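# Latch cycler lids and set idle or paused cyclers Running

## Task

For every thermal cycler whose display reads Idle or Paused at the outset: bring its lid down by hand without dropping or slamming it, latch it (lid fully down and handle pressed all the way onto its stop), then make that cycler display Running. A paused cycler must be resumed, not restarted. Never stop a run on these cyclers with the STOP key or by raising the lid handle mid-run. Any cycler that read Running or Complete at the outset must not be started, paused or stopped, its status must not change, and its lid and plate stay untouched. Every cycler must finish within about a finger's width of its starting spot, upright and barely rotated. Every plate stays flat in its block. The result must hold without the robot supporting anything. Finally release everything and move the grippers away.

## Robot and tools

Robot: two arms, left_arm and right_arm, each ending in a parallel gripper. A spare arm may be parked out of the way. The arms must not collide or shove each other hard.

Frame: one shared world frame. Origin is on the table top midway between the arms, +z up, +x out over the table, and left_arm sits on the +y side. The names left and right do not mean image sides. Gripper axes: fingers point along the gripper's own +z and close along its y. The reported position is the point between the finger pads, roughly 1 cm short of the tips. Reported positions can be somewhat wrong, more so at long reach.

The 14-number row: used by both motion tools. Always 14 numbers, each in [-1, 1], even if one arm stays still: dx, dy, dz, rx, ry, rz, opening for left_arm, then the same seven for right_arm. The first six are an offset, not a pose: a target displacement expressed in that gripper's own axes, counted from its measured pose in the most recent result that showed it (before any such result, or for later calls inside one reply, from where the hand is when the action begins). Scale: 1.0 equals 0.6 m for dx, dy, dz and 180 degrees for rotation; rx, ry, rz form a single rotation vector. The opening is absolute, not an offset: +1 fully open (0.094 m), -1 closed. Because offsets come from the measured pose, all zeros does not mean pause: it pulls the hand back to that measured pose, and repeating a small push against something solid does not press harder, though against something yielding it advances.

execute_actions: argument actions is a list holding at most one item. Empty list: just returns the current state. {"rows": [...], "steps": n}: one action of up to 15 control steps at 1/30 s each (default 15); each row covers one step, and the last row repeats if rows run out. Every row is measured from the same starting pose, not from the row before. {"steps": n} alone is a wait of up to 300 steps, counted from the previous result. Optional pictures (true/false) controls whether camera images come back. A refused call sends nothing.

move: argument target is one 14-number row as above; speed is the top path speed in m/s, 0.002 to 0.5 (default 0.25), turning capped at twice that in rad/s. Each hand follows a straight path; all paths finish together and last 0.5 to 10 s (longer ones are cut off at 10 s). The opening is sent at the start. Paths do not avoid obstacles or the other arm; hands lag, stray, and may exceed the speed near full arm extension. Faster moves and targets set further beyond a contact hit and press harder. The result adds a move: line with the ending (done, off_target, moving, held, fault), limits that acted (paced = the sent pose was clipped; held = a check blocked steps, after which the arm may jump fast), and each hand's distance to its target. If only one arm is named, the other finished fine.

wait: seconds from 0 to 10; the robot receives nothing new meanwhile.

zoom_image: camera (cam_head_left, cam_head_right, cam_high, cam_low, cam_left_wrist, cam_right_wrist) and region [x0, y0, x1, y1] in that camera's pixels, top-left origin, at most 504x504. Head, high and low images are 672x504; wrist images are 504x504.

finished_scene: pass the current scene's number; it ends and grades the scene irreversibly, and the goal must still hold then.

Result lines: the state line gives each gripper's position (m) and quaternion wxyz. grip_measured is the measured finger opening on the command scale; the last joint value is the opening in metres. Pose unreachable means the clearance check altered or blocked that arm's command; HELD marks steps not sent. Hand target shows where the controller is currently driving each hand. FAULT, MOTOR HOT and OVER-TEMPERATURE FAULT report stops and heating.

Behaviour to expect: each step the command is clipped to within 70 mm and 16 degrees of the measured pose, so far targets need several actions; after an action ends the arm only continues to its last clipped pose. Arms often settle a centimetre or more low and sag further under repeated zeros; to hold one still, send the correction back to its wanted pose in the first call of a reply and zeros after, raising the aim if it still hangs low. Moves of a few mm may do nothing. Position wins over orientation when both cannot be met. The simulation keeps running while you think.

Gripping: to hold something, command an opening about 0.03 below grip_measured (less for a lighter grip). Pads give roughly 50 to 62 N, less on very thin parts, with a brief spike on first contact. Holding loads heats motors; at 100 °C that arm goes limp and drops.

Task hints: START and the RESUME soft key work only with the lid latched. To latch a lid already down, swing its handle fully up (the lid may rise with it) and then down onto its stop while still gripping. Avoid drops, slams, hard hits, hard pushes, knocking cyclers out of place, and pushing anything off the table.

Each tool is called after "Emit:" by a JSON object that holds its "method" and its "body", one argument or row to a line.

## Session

Emit:
{"method": "execute_actions", "body": {
  "actions": []
}}

Scene clock: 0.00 s of 7800.00 s.
left_arm: end_effector_position=(+0.0881, +0.0562, +0.2004) grip_measured=+1.000 end_effector_quat_wxyz=(+0.392, +0.533, +0.749, -0.005) | right_arm: end_effector_position=(+0.5519, -0.6138, +0.3226) grip_measured=+1.000 end_effector_quat_wxyz=(+0.419, +0.713, +0.555, -0.082)
Joint positions: left_arm=[-1.97   0.471  0.541 -1.319 -0.753 -0.511  0.094] | right_arm=[-0.441  1.523  1.454 -0.752  0.521  1.206  0.094]
Joint velocities: left_arm=[ 0.005 -0.015 -0.022  0.007 -0.007  0.037  0.   ] | right_arm=[-0.015 -0.015  0.007 -0.007 -0.022  0.066  0.   ]
Hand target (left_arm): +0.086, +0.051, +0.215; +0.397, +0.527, +0.751, -0.020
Hand target (right_arm): +0.557, -0.616, +0.333; +0.428, +0.712, +0.551, -0.077
camera_calibration (this result's frames):
cam_left_wrist: T_world_to_cam=[[-0.809557, -0.418202, -0.411975, 0.176872], [-0.425964, 0.901376, -0.0779543, 0.00384931], [0.403945, 0.112378, -0.907854, 0.263497], [0, 0, 0, 1]] pos_world=[0.0383897, 0.0408875, 0.312384]
cam_right_wrist: T_world_to_cam=[[-0.869217, 0.0259343, -0.49375, 0.657191], [0.0940887, 0.989051, -0.113688, 0.595616], [0.485395, -0.145275, -0.862141, 0.0413496], [0, 0, 0, 1]] pos_world=[0.49513, -0.600132, 0.427851]

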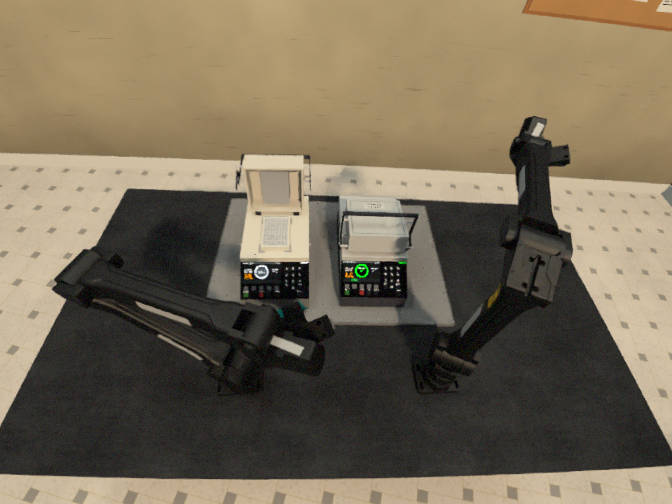

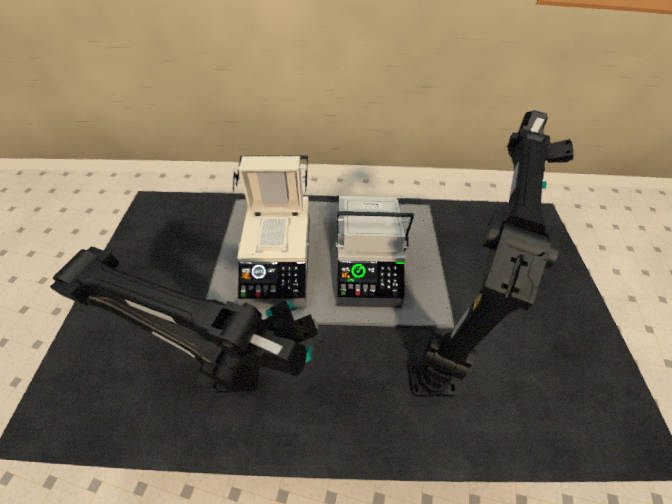

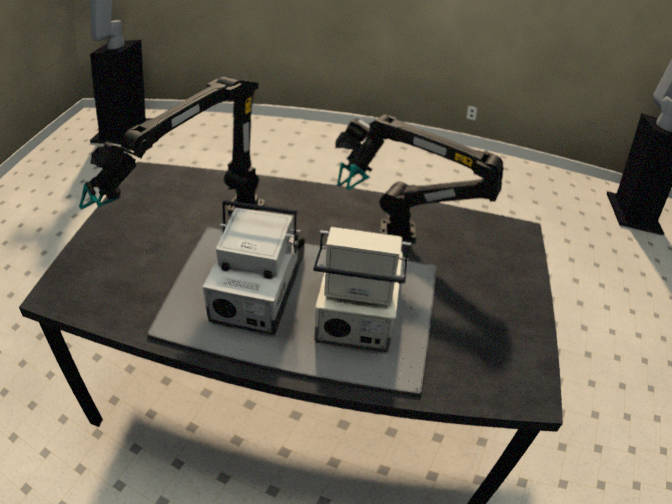

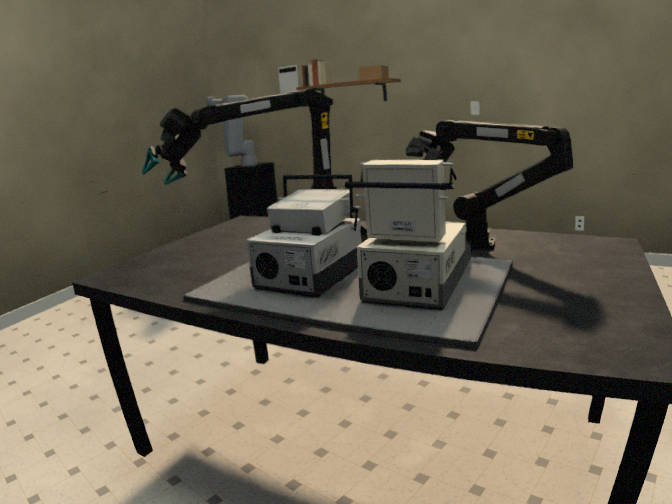

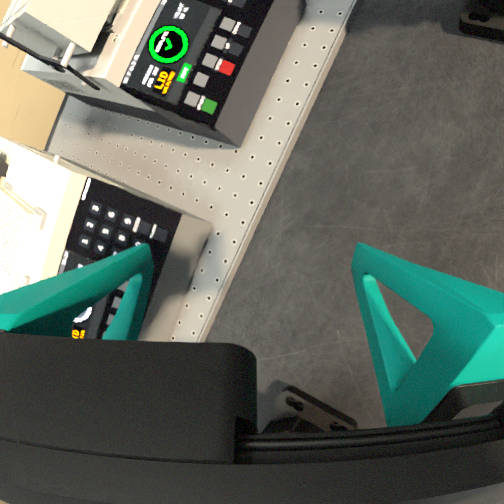

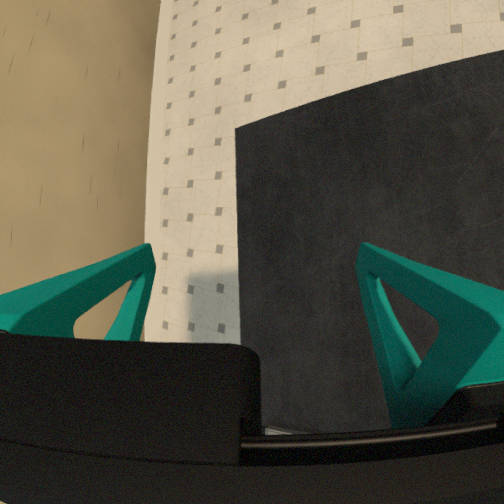

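Emit:
{"method": "move", "body": {
  "target": [-0.14,0.46,-0.2,0.18,0.184,0.1,1,0,0,0,0,0,0,1]
}}

Emit:
{"method": "move", "body": {
  "target": [0,0.6,0.05,0,0,0,1,0,0,0,0,0,0,1]
}}

Scene clock: 21.13 s of 7800.00 s.
left_arm: end_effector_position=(+0.2393, +0.1569, +0.4327) grip_measured=+1.000 end_effector_quat_wxyz=(+0.207, +0.681, +0.697, +0.085) | right_arm: end_effector_position=(+0.5519, -0.6138, +0.3226) grip_measured=+1.000 end_effector_quat_wxyz=(+0.419, +0.713, +0.555, -0.082)
Joint positions: left_arm=[-0.471  0.789  1.361 -1.691  0.003  1.17   0.094] | right_arm=[-0.441  1.523  1.454 -0.752  0.521  1.206  0.094]
Joint velocities: left_arm=[-0.005 -0.015 -0.022  0.002 -0.022  0.007  0.   ] | right_arm=[-0.015  0.005  0.002 -0.042 -0.022 -0.022  0.   ]
Hand target (left_arm): +0.240, +0.157, +0.451; +0.218, +0.684, +0.690, +0.093
Hand target (right_arm): +0.552, -0.614, +0.323; +0.419, +0.713, +0.555, -0.082
Off the commanded pose (left_arm): 0.018 m, 26 deg; orientation clipped at the last step of the last action.
Off the commanded pose (right_arm): 0.000 m, 0 deg.
joint sent to its limit (left arm) — the command would take joint 4 (wrist pitch) past its lower limit, so that joint was sent only as far as its limit.
After step 90, 15.63 s passed at rest.
move: off_target (left_arm); limits=paced
camera_calibration (this result's frames):
cam_left_wrist: T_world_to_cam=[[-0.917485, -0.0443741, -0.395287, 0.397009], [-0.209179, 0.899074, 0.38459, -0.256083], [0.338326, 0.435541, -0.83417, 0.335096], [0, 0, 0, 1]] pos_world=[0.197311, 0.101906, 0.534947]
cam_right_wrist: T_world_to_cam=[[-0.869217, 0.0259343, -0.49375, 0.657191], [0.0940887, 0.989051, -0.113688, 0.595616], [0.485395, -0.145275, -0.862141, 0.0413496], [0, 0, 0, 1]] pos_world=[0.49513, -0.600132, 0.427851]

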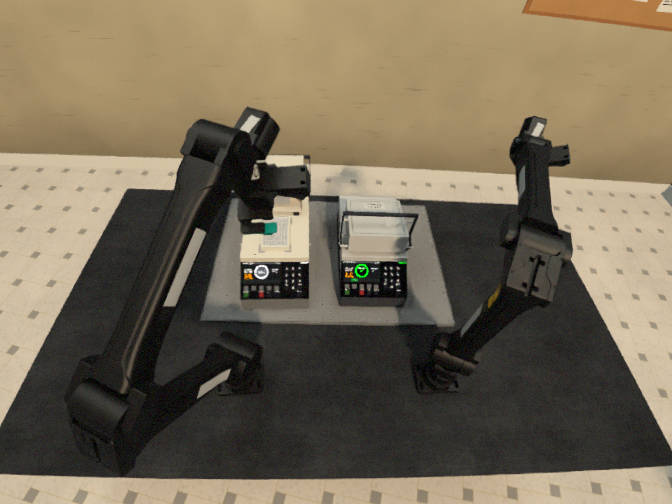

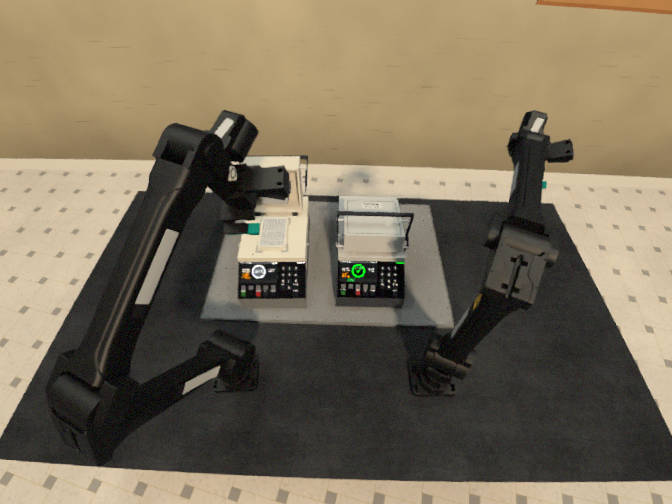

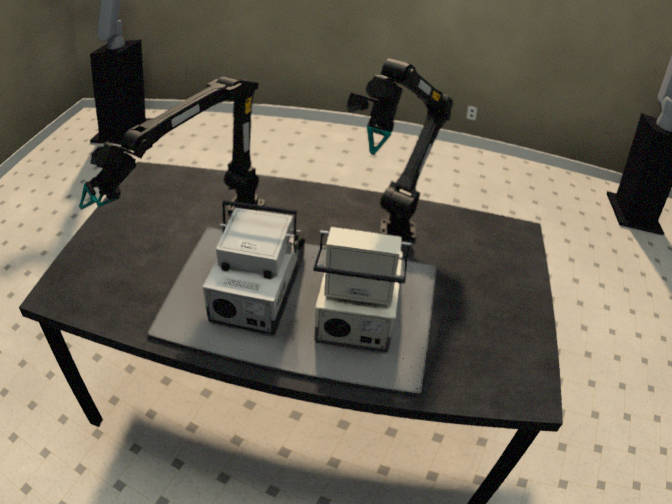

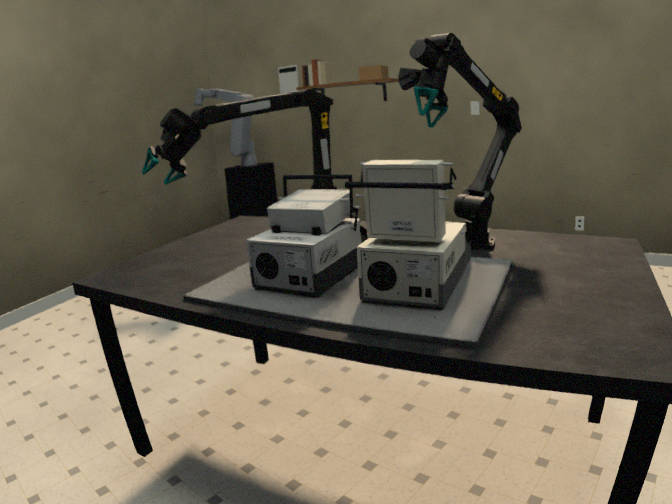

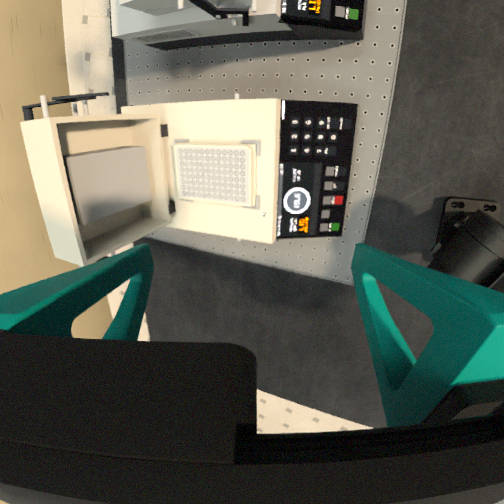

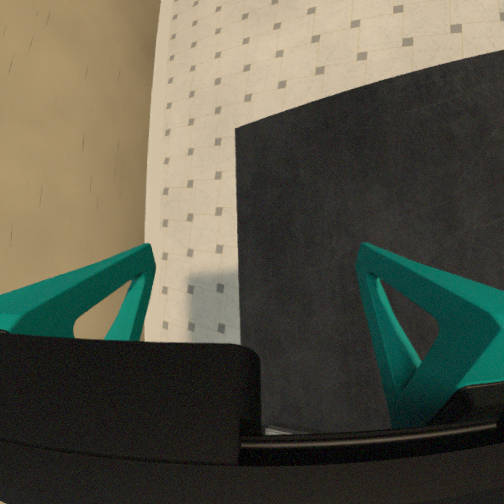

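Scene clock: 23.03 s of 7800.00 s.
left_arm: end_effector_position=(+0.5824, +0.1685, +0.5271) grip_measured=+1.000 end_effector_quat_wxyz=(+0.251, +0.667, +0.692, +0.118) | right_arm: end_effector_position=(+0.5519, -0.6138, +0.3226) grip_measured=+1.000 end_effector_quat_wxyz=(+0.419, +0.713, +0.555, -0.082)
Joint positions: left_arm=[-0.189  1.694  2.367 -1.693  0.122  1.404  0.094] | right_arm=[-0.441  1.523  1.454 -0.752  0.521  1.206  0.094]
Joint velocities: left_arm=[-0.005 -0.015  0.032  0.017  0.037  0.022  0.   ] | right_arm=[-0.005  0.005  0.002 -0.027 -0.037  0.007  0.   ]
Hand target (left_arm): +0.578, +0.172, +0.549; +0.266, +0.666, +0.684, +0.132
Hand target (right_arm): +0.552, -0.614, +0.323; +0.419, +0.713, +0.555, -0.082
Off the commanded pose (left_arm): 0.023 m, 7 deg.
Off the commanded pose (right_arm): 0.000 m, 0 deg.
joint sent to its limit (left arm) — the command would take joint 4 (wrist pitch) past its lower limit, so that joint was sent only as far as its limit.
move: off_target (left_arm)
camera_calibration (this result's frames):
cam_left_wrist: T_world_to_cam=[[-0.867264, -0.0700509, -0.492896, 0.776153], [-0.267392, 0.900672, 0.342479, -0.175218], [0.419946, 0.428816, -0.799851, 0.228216], [0, 0, 0, 1]] pos_world=[0.530439, 0.114322, 0.62511]
cam_right_wrist: T_world_to_cam=[[-0.869217, 0.0259343, -0.49375, 0.657191], [0.0940887, 0.989051, -0.113688, 0.595616], [0.485395, -0.145275, -0.862141, 0.0413496], [0, 0, 0, 1]] pos_world=[0.49513, -0.600132, 0.427851]

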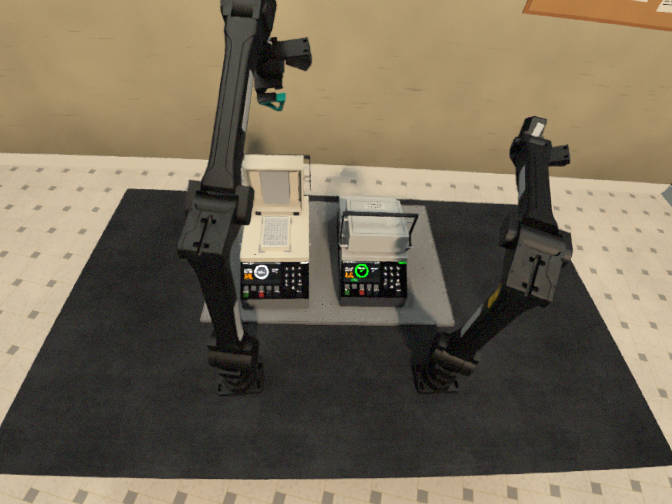

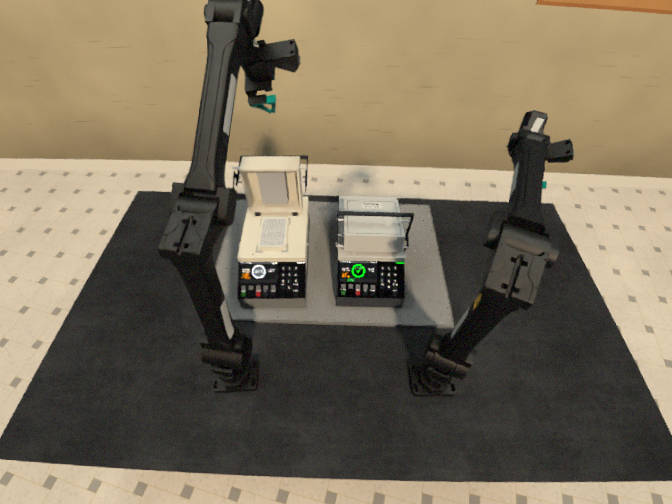

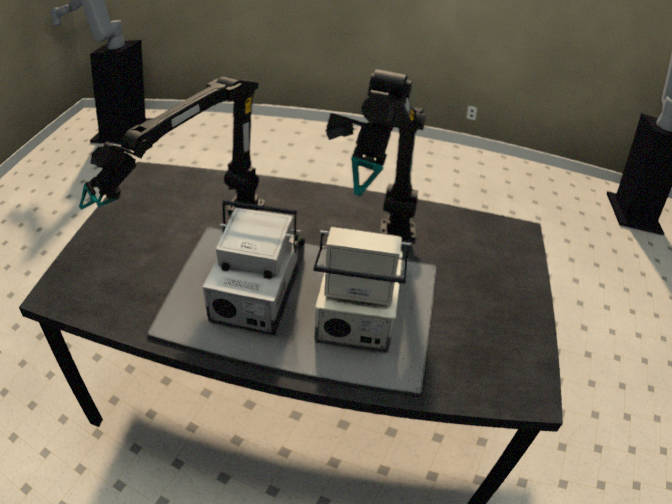

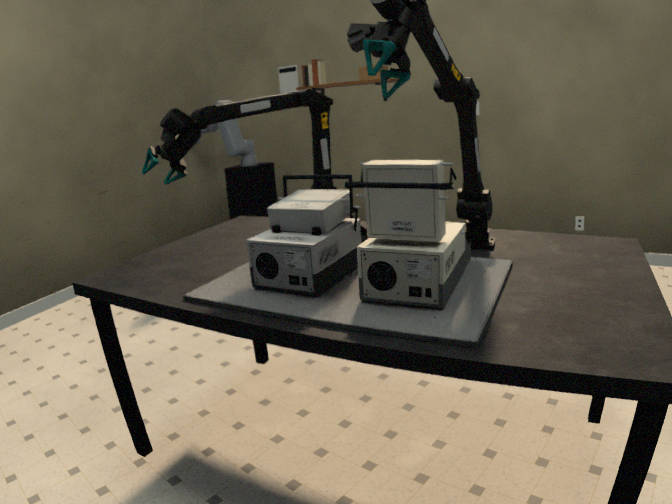

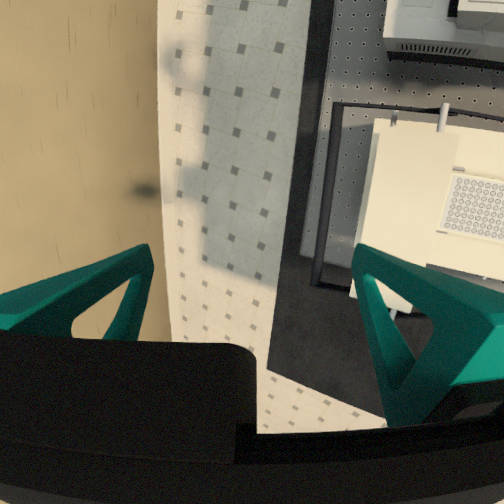

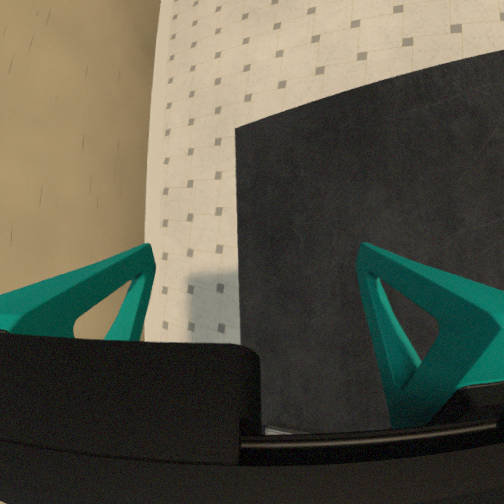

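Emit:
{"method": "move", "body": {
  "target": [0.09,-0.1,0.245,0.165,0,0,0.4,0,0,0,0,0,0,1],
  "speed": 0.1
}}

Scene clock: 37.80 s of 7800.00 s.
left_arm: end_effector_position=(+0.6066, +0.1884, +0.3666) grip_measured=+0.403 end_effector_quat_wxyz=(+0.138, +0.698, +0.703, -0.006) | right_arm: end_effector_position=(+0.5519, -0.6138, +0.3226) grip_measured=+1.000 end_effector_quat_wxyz=(+0.419, +0.713, +0.555, -0.082)
Joint positions: left_arm=[-0.13   1.799  2.12  -1.693  0.195  1.508  0.066] | right_arm=[-0.441  1.523  1.454 -0.752  0.521  1.206  0.094]
Joint velocities: left_arm=[-0.005 -0.005 -0.017  0.012 -0.037 -0.051 -0.001] | right_arm=[-0.015 -0.015  0.002 -0.007  0.037  0.007  0.   ]
Hand target (left_arm): +0.607, +0.193, +0.363; +0.133, +0.699, +0.703, -0.011
Hand target (right_arm): +0.552, -0.614, +0.323; +0.419, +0.713, +0.555, -0.082
Off the commanded pose (left_arm): 0.005 m, 10 deg.
Off the commanded pose (right_arm): 0.000 m, 0 deg.
joint sent to its limit (left arm) — the command would take joint 4 (wrist pitch) past its lower limit, so that joint was sent only as far as its limit.
After step 90, 8.77 s passed at rest.
move: off_target (left_arm)
camera_calibration (this result's frames):
cam_left_wrist: T_world_to_cam=[[-0.98381, -0.0134461, -0.178711, 0.664336], [-0.0840039, 0.91545, 0.393565, -0.264391], [0.15831, 0.402206, -0.901759, 0.28221], [0, 0, 0, 1]] pos_world=[0.586694, 0.137463, 0.477265]
cam_right_wrist: T_world_to_cam=[[-0.869217, 0.0259343, -0.49375, 0.657191], [0.0940887, 0.989051, -0.113688, 0.595616], [0.485395, -0.145275, -0.862141, 0.0413496], [0, 0, 0, 1]] pos_world=[0.49513, -0.600132, 0.427851]

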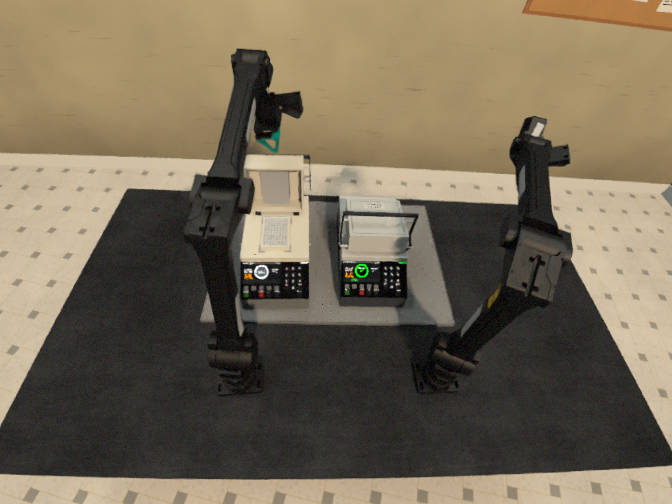

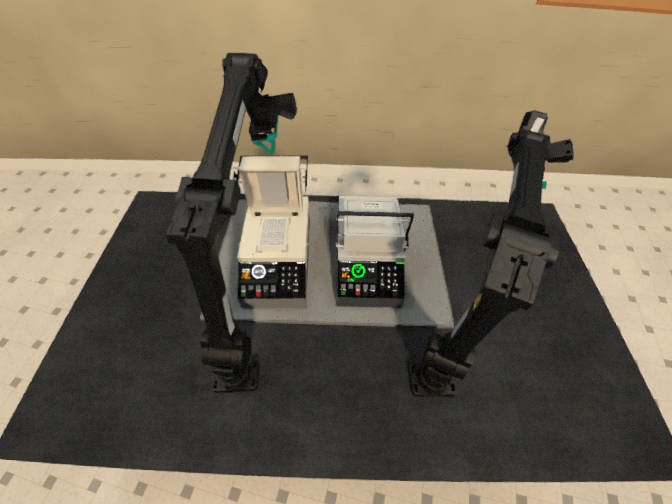

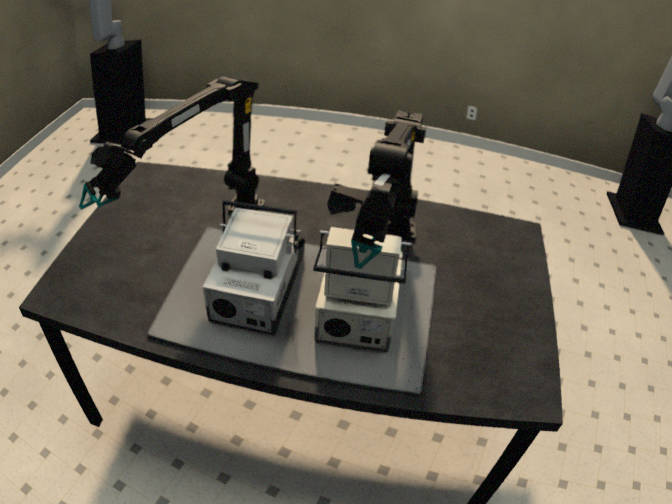

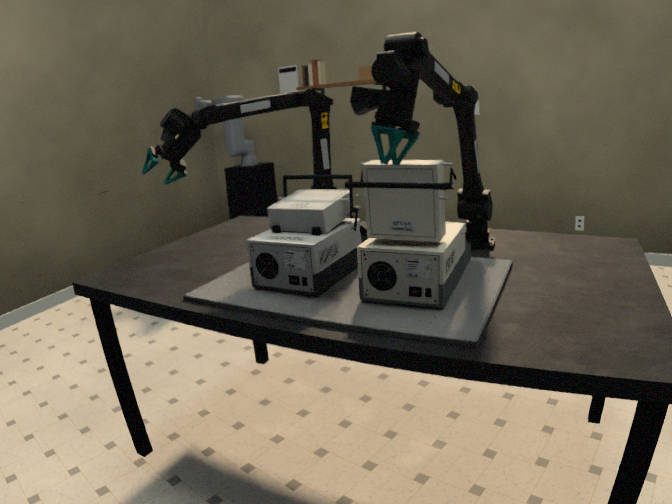

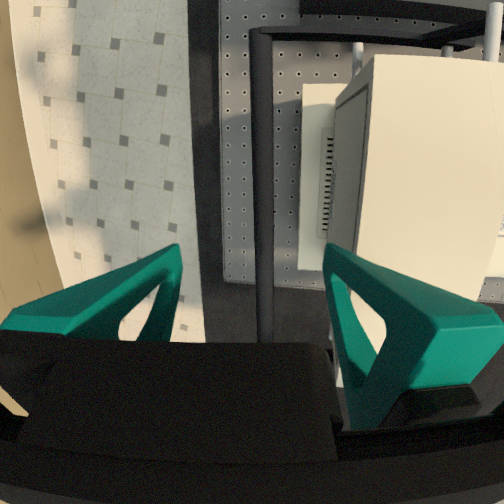

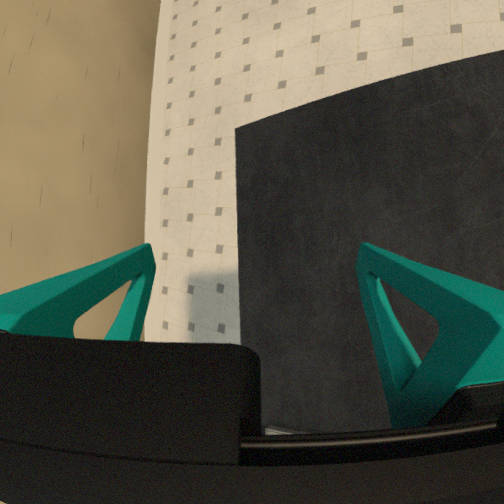

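Emit:
{"method": "move", "body": {
  "target": [0,0,0.115,0,0,0,0.1,0,0,0,0,0,0,1],
  "speed": 0.04
}}

Scene clock: 49.53 s of 7800.00 s.
left_arm: end_effector_position=(+0.6215, +0.1819, +0.3001) grip_measured=+0.102 end_effector_quat_wxyz=(+0.137, +0.697, +0.703, -0.007) | right_arm: end_effector_position=(+0.5519, -0.6138, +0.3226) grip_measured=+1.000 end_effector_quat_wxyz=(+0.419, +0.713, +0.555, -0.082)
Joint positions: left_arm=[-0.14   1.799  1.941 -1.515  0.194  1.496  0.052] | right_arm=[-0.441  1.523  1.454 -0.752  0.521  1.206  0.094]
Joint velocities: left_arm=[-0.015 -0.015  0.022 -0.017  0.037  0.007  0.   ] | right_arm=[-0.015  0.024  0.007 -0.017  0.007  0.095  0.   ]
Hand target (left_arm): +0.620, +0.175, +0.300; +0.138, +0.698, +0.703, -0.006
Hand target (right_arm): +0.552, -0.614, +0.323; +0.419, +0.713, +0.555, -0.082
Off the commanded pose (left_arm): 0.008 m, 0 deg.
Off the commanded pose (right_arm): 0.000 m, 0 deg.
After step 90, 6.73 s passed at rest.
move: done
camera_calibration (this result's frames):
cam_left_wrist: T_world_to_cam=[[-0.984332, -0.0145354, -0.175726, 0.666624], [-0.0836713, 0.91575, 0.392939, -0.231071], [0.155209, 0.401486, -0.902618, 0.224824], [0, 0, 0, 1]] pos_world=[0.60195, 0.131029, 0.41087]
cam_right_wrist: T_world_to_cam=[[-0.869217, 0.0259343, -0.49375, 0.657191], [0.0940887, 0.989051, -0.113688, 0.595616], [0.485395, -0.145275, -0.862141, 0.0413496], [0, 0, 0, 1]] pos_world=[0.49513, -0.600132, 0.427851]

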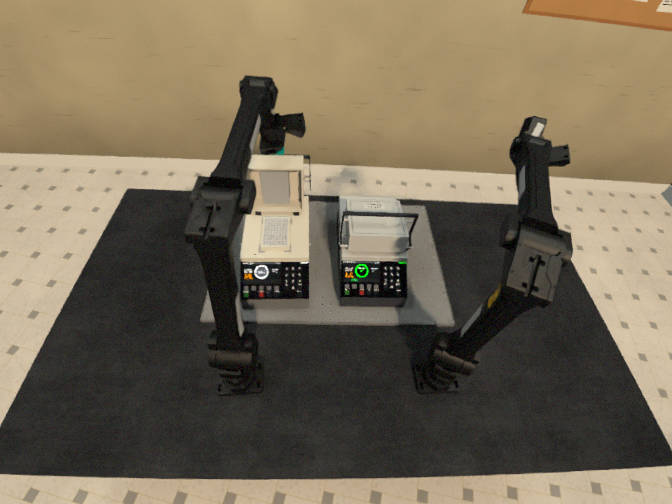

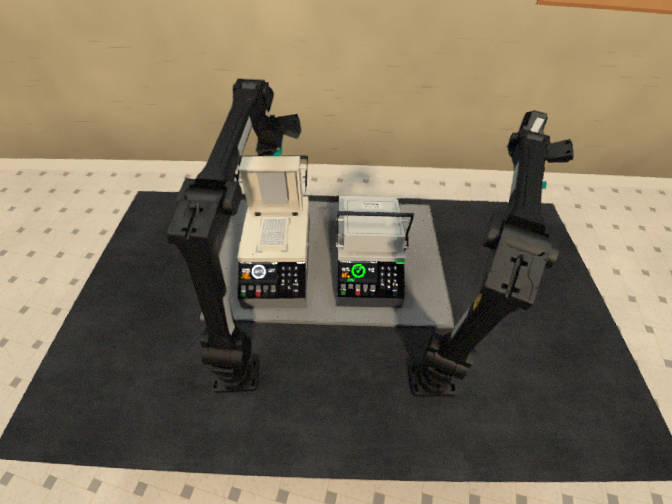

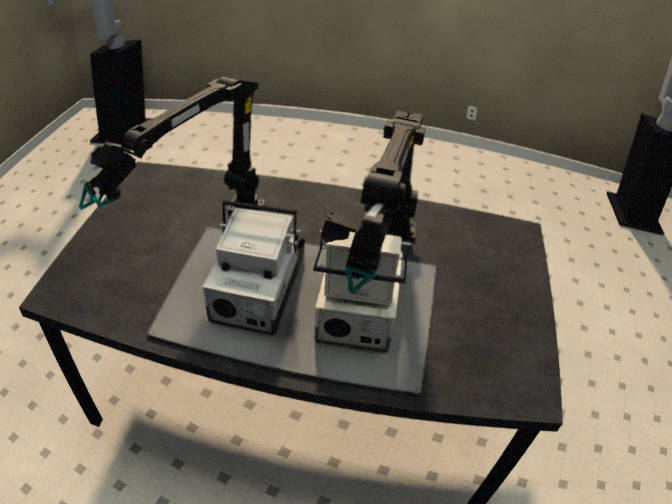

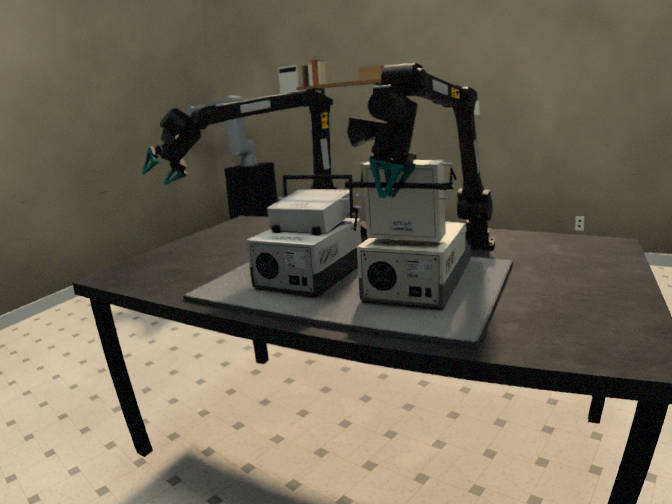

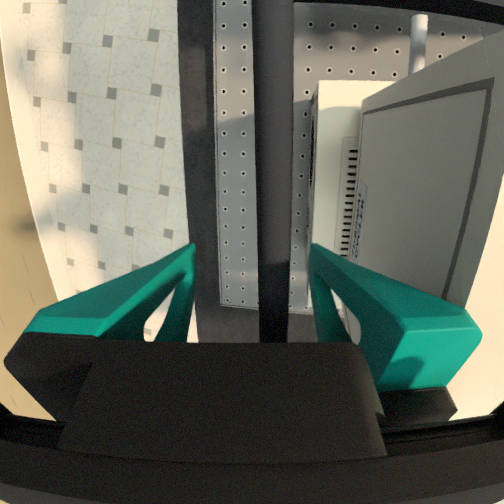

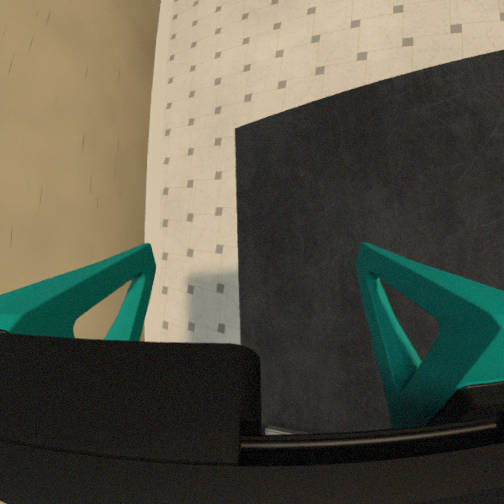

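Emit:
{"method": "move", "body": {
  "target": [0,0,0,0,0,0,-0.8,0,0,0,0,0,0,1]
}}

Emit:
{"method": "move", "body": {
  "target": [0,-0.105,-0.07,0,0,0,-0.8,0,0,0,0,0,0,1],
  "speed": 0.03
}}

Scene clock: 59.10 s of 7800.00 s.
left_arm: end_effector_position=(+0.6141, +0.1818, +0.2948) grip_measured=-0.786 end_effector_quat_wxyz=(+0.126, +0.691, +0.712, -0.019) | right_arm: end_effector_position=(+0.5519, -0.6138, +0.3226) grip_measured=+1.000 end_effector_quat_wxyz=(+0.419, +0.713, +0.555, -0.082)
Joint positions: left_arm=[-0.14   1.798  1.929 -1.536  0.195  1.478  0.01 ] | right_arm=[-0.441  1.523  1.454 -0.752  0.521  1.206  0.094]
Joint velocities: left_arm=[-0.024 -0.015 -0.002 -0.002  0.022 -0.066  0.001] | right_arm=[-0.015  0.015 -0.027  0.007 -0.007 -0.022  0.   ]
Hand target (left_arm): +0.621, +0.182, +0.300; +0.137, +0.697, +0.704, -0.007
Hand target (right_arm): +0.552, -0.614, +0.323; +0.419, +0.713, +0.555, -0.082
Off the commanded pose (left_arm): 0.009 m, 2 deg.
Off the commanded pose (right_arm): 0.000 m, 0 deg.
After step 90, 5.87 s passed at rest.
move: done
camera_calibration (this result's frames):
cam_left_wrist: T_world_to_cam=[[-0.989533, -0.0322002, -0.140671, 0.654452], [-0.085711, 0.915367, 0.393392, -0.22833], [0.116099, 0.401331, -0.908545, 0.246963], [0, 0, 0, 1]] pos_world=[0.599359, 0.130966, 0.406263]
cam_right_wrist: T_world_to_cam=[[-0.869217, 0.0259343, -0.49375, 0.657191], [0.0940887, 0.989051, -0.113688, 0.595616], [0.485395, -0.145275, -0.862141, 0.0413496], [0, 0, 0, 1]] pos_world=[0.49513, -0.600132, 0.427851]

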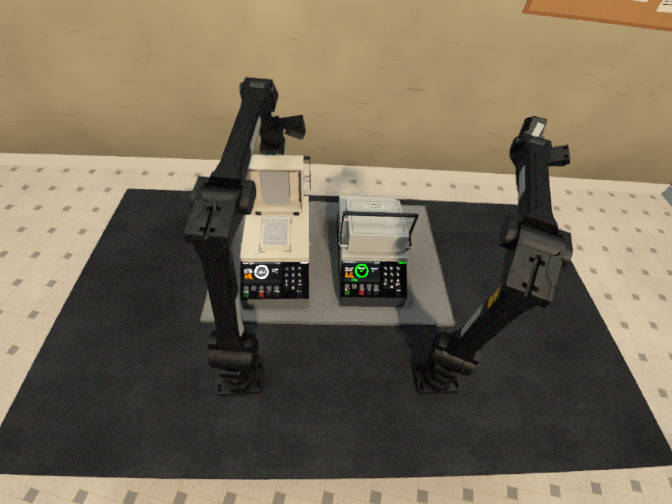

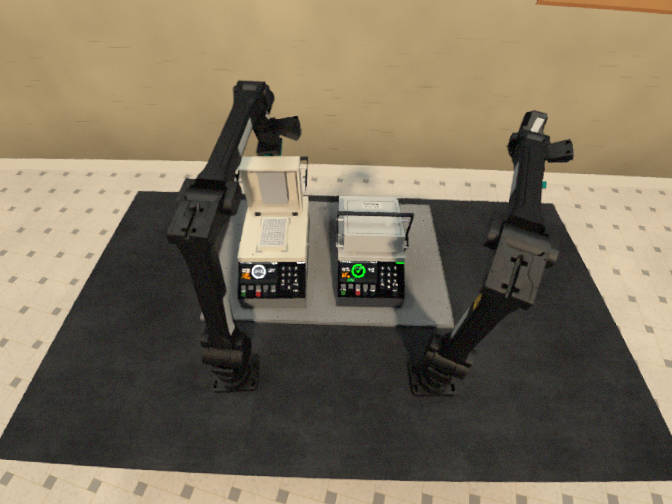

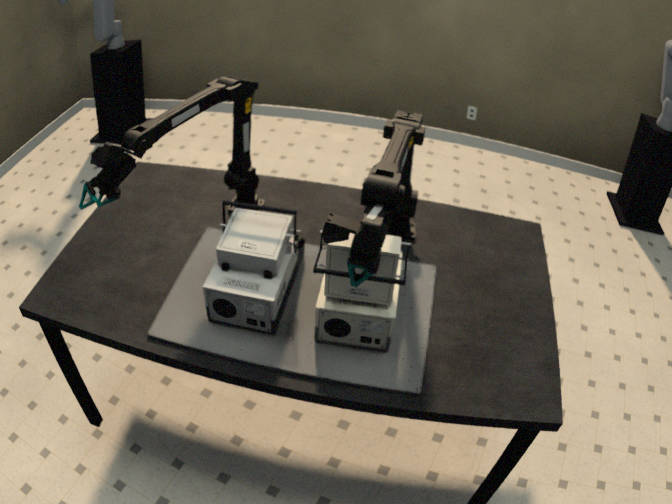

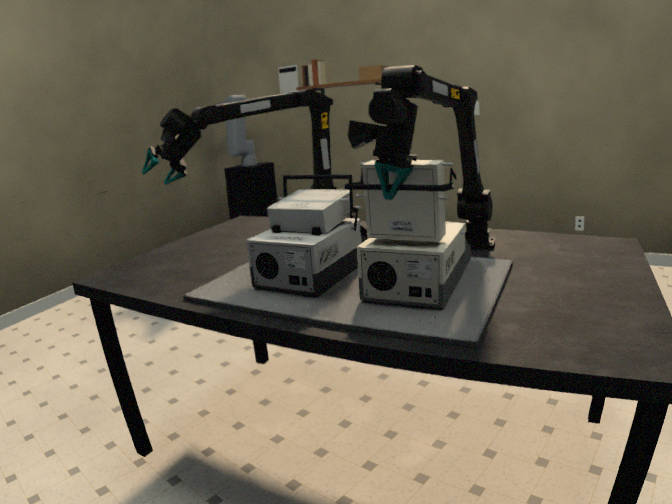

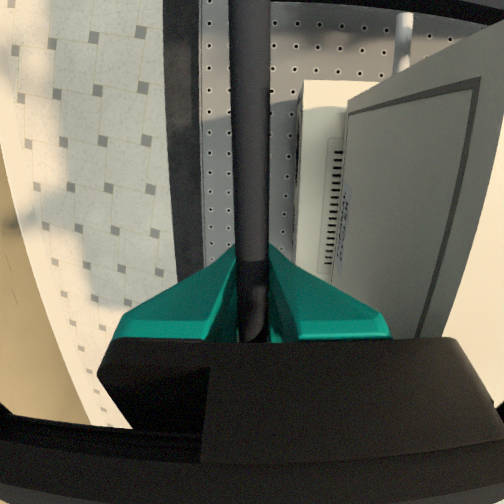

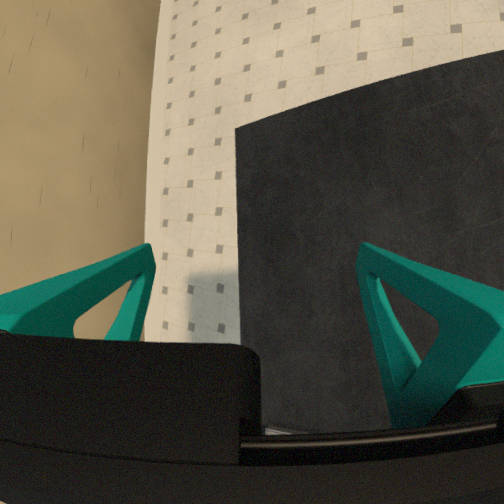

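Scene clock: 61.93 s of 7800.00 s.
left_arm: end_effector_position=(+0.5683, +0.1795, +0.3026) grip_measured=-0.786 end_effector_quat_wxyz=(+0.130, +0.690, +0.712, -0.025) | right_arm: end_effector_position=(+0.5519, -0.6138, +0.3226) grip_measured=+1.000 end_effector_quat_wxyz=(+0.419, +0.713, +0.555, -0.082)
Joint positions: left_arm=[-0.145  1.67   1.777 -1.512  0.207  1.47   0.01 ] | right_arm=[-0.441  1.523  1.454 -0.752  0.521  1.206  0.094]
Joint velocities: left_arm=[ 0.005 -0.005  0.012 -0.002  0.051 -0.066 -0.   ] | right_arm=[-0.015 -0.005  0.002 -0.012 -0.037 -0.037  0.   ]
Hand target (left_arm): +0.546, +0.186, +0.326; +0.126, +0.691, +0.712, -0.019
Hand target (right_arm): +0.552, -0.614, +0.323; +0.419, +0.713, +0.555, -0.082
Off the commanded pose (left_arm): 0.034 m, 1 deg.
Off the commanded pose (right_arm): 0.000 m, 0 deg.
move: off_target (left_arm)
camera_calibration (this result's frames):
cam_left_wrist: T_world_to_cam=[[-0.989807, -0.0344478, -0.138189, 0.61], [-0.0853411, 0.920268, 0.381868, -0.230813], [0.114017, 0.389769, -0.913827, 0.26525], [0, 0, 0, 1]] pos_world=[0.553841, 0.130037, 0.414828]
cam_right_wrist: T_world_to_cam=[[-0.869217, 0.0259343, -0.49375, 0.657191], [0.0940887, 0.989051, -0.113688, 0.595616], [0.485395, -0.145275, -0.862141, 0.0413496], [0, 0, 0, 1]] pos_world=[0.49513, -0.600132, 0.427851]

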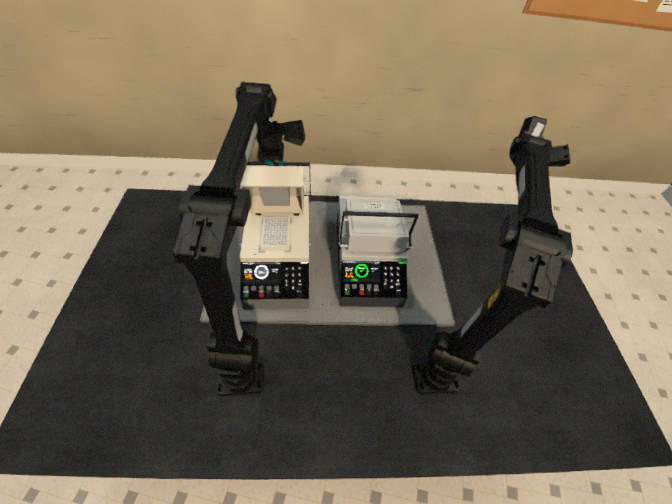

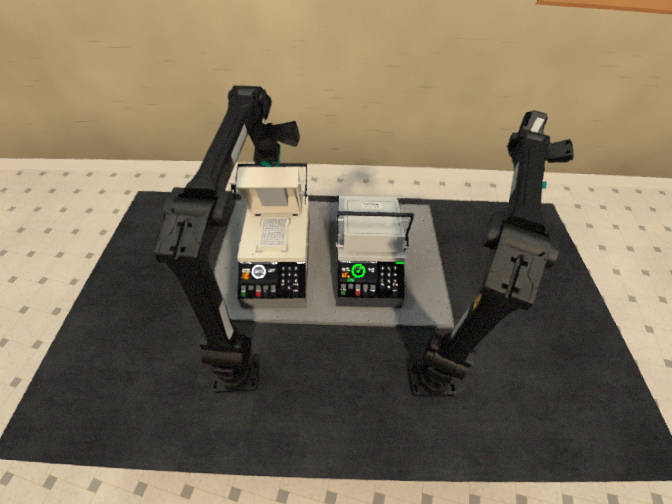

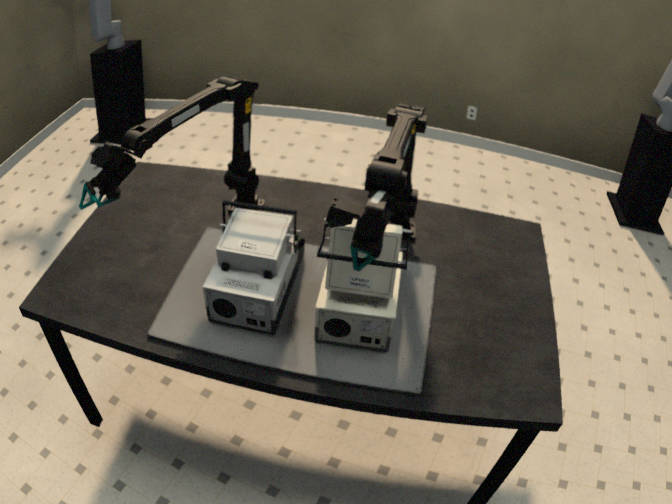

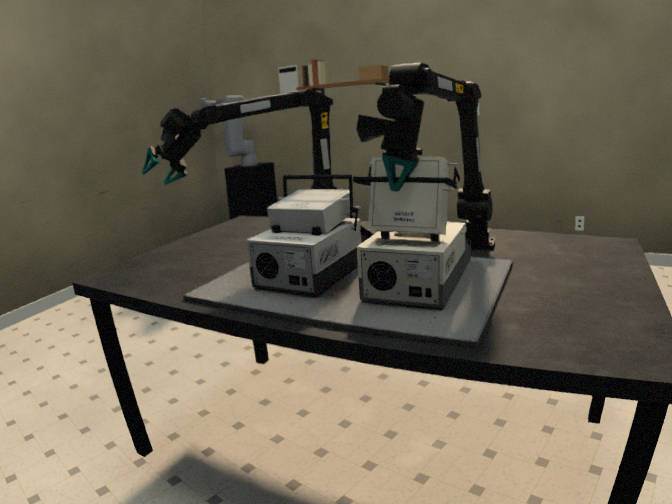

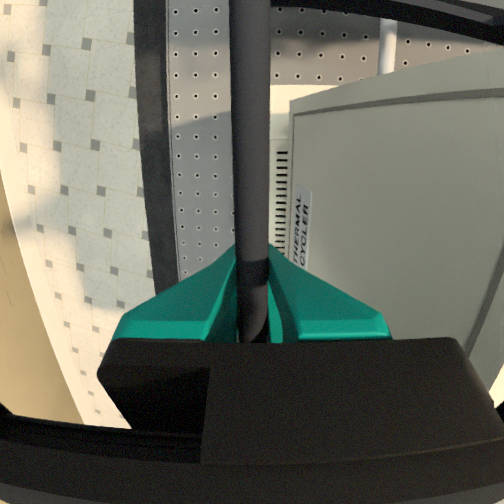

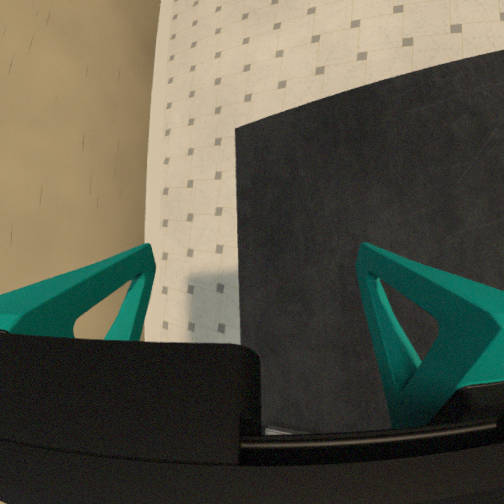

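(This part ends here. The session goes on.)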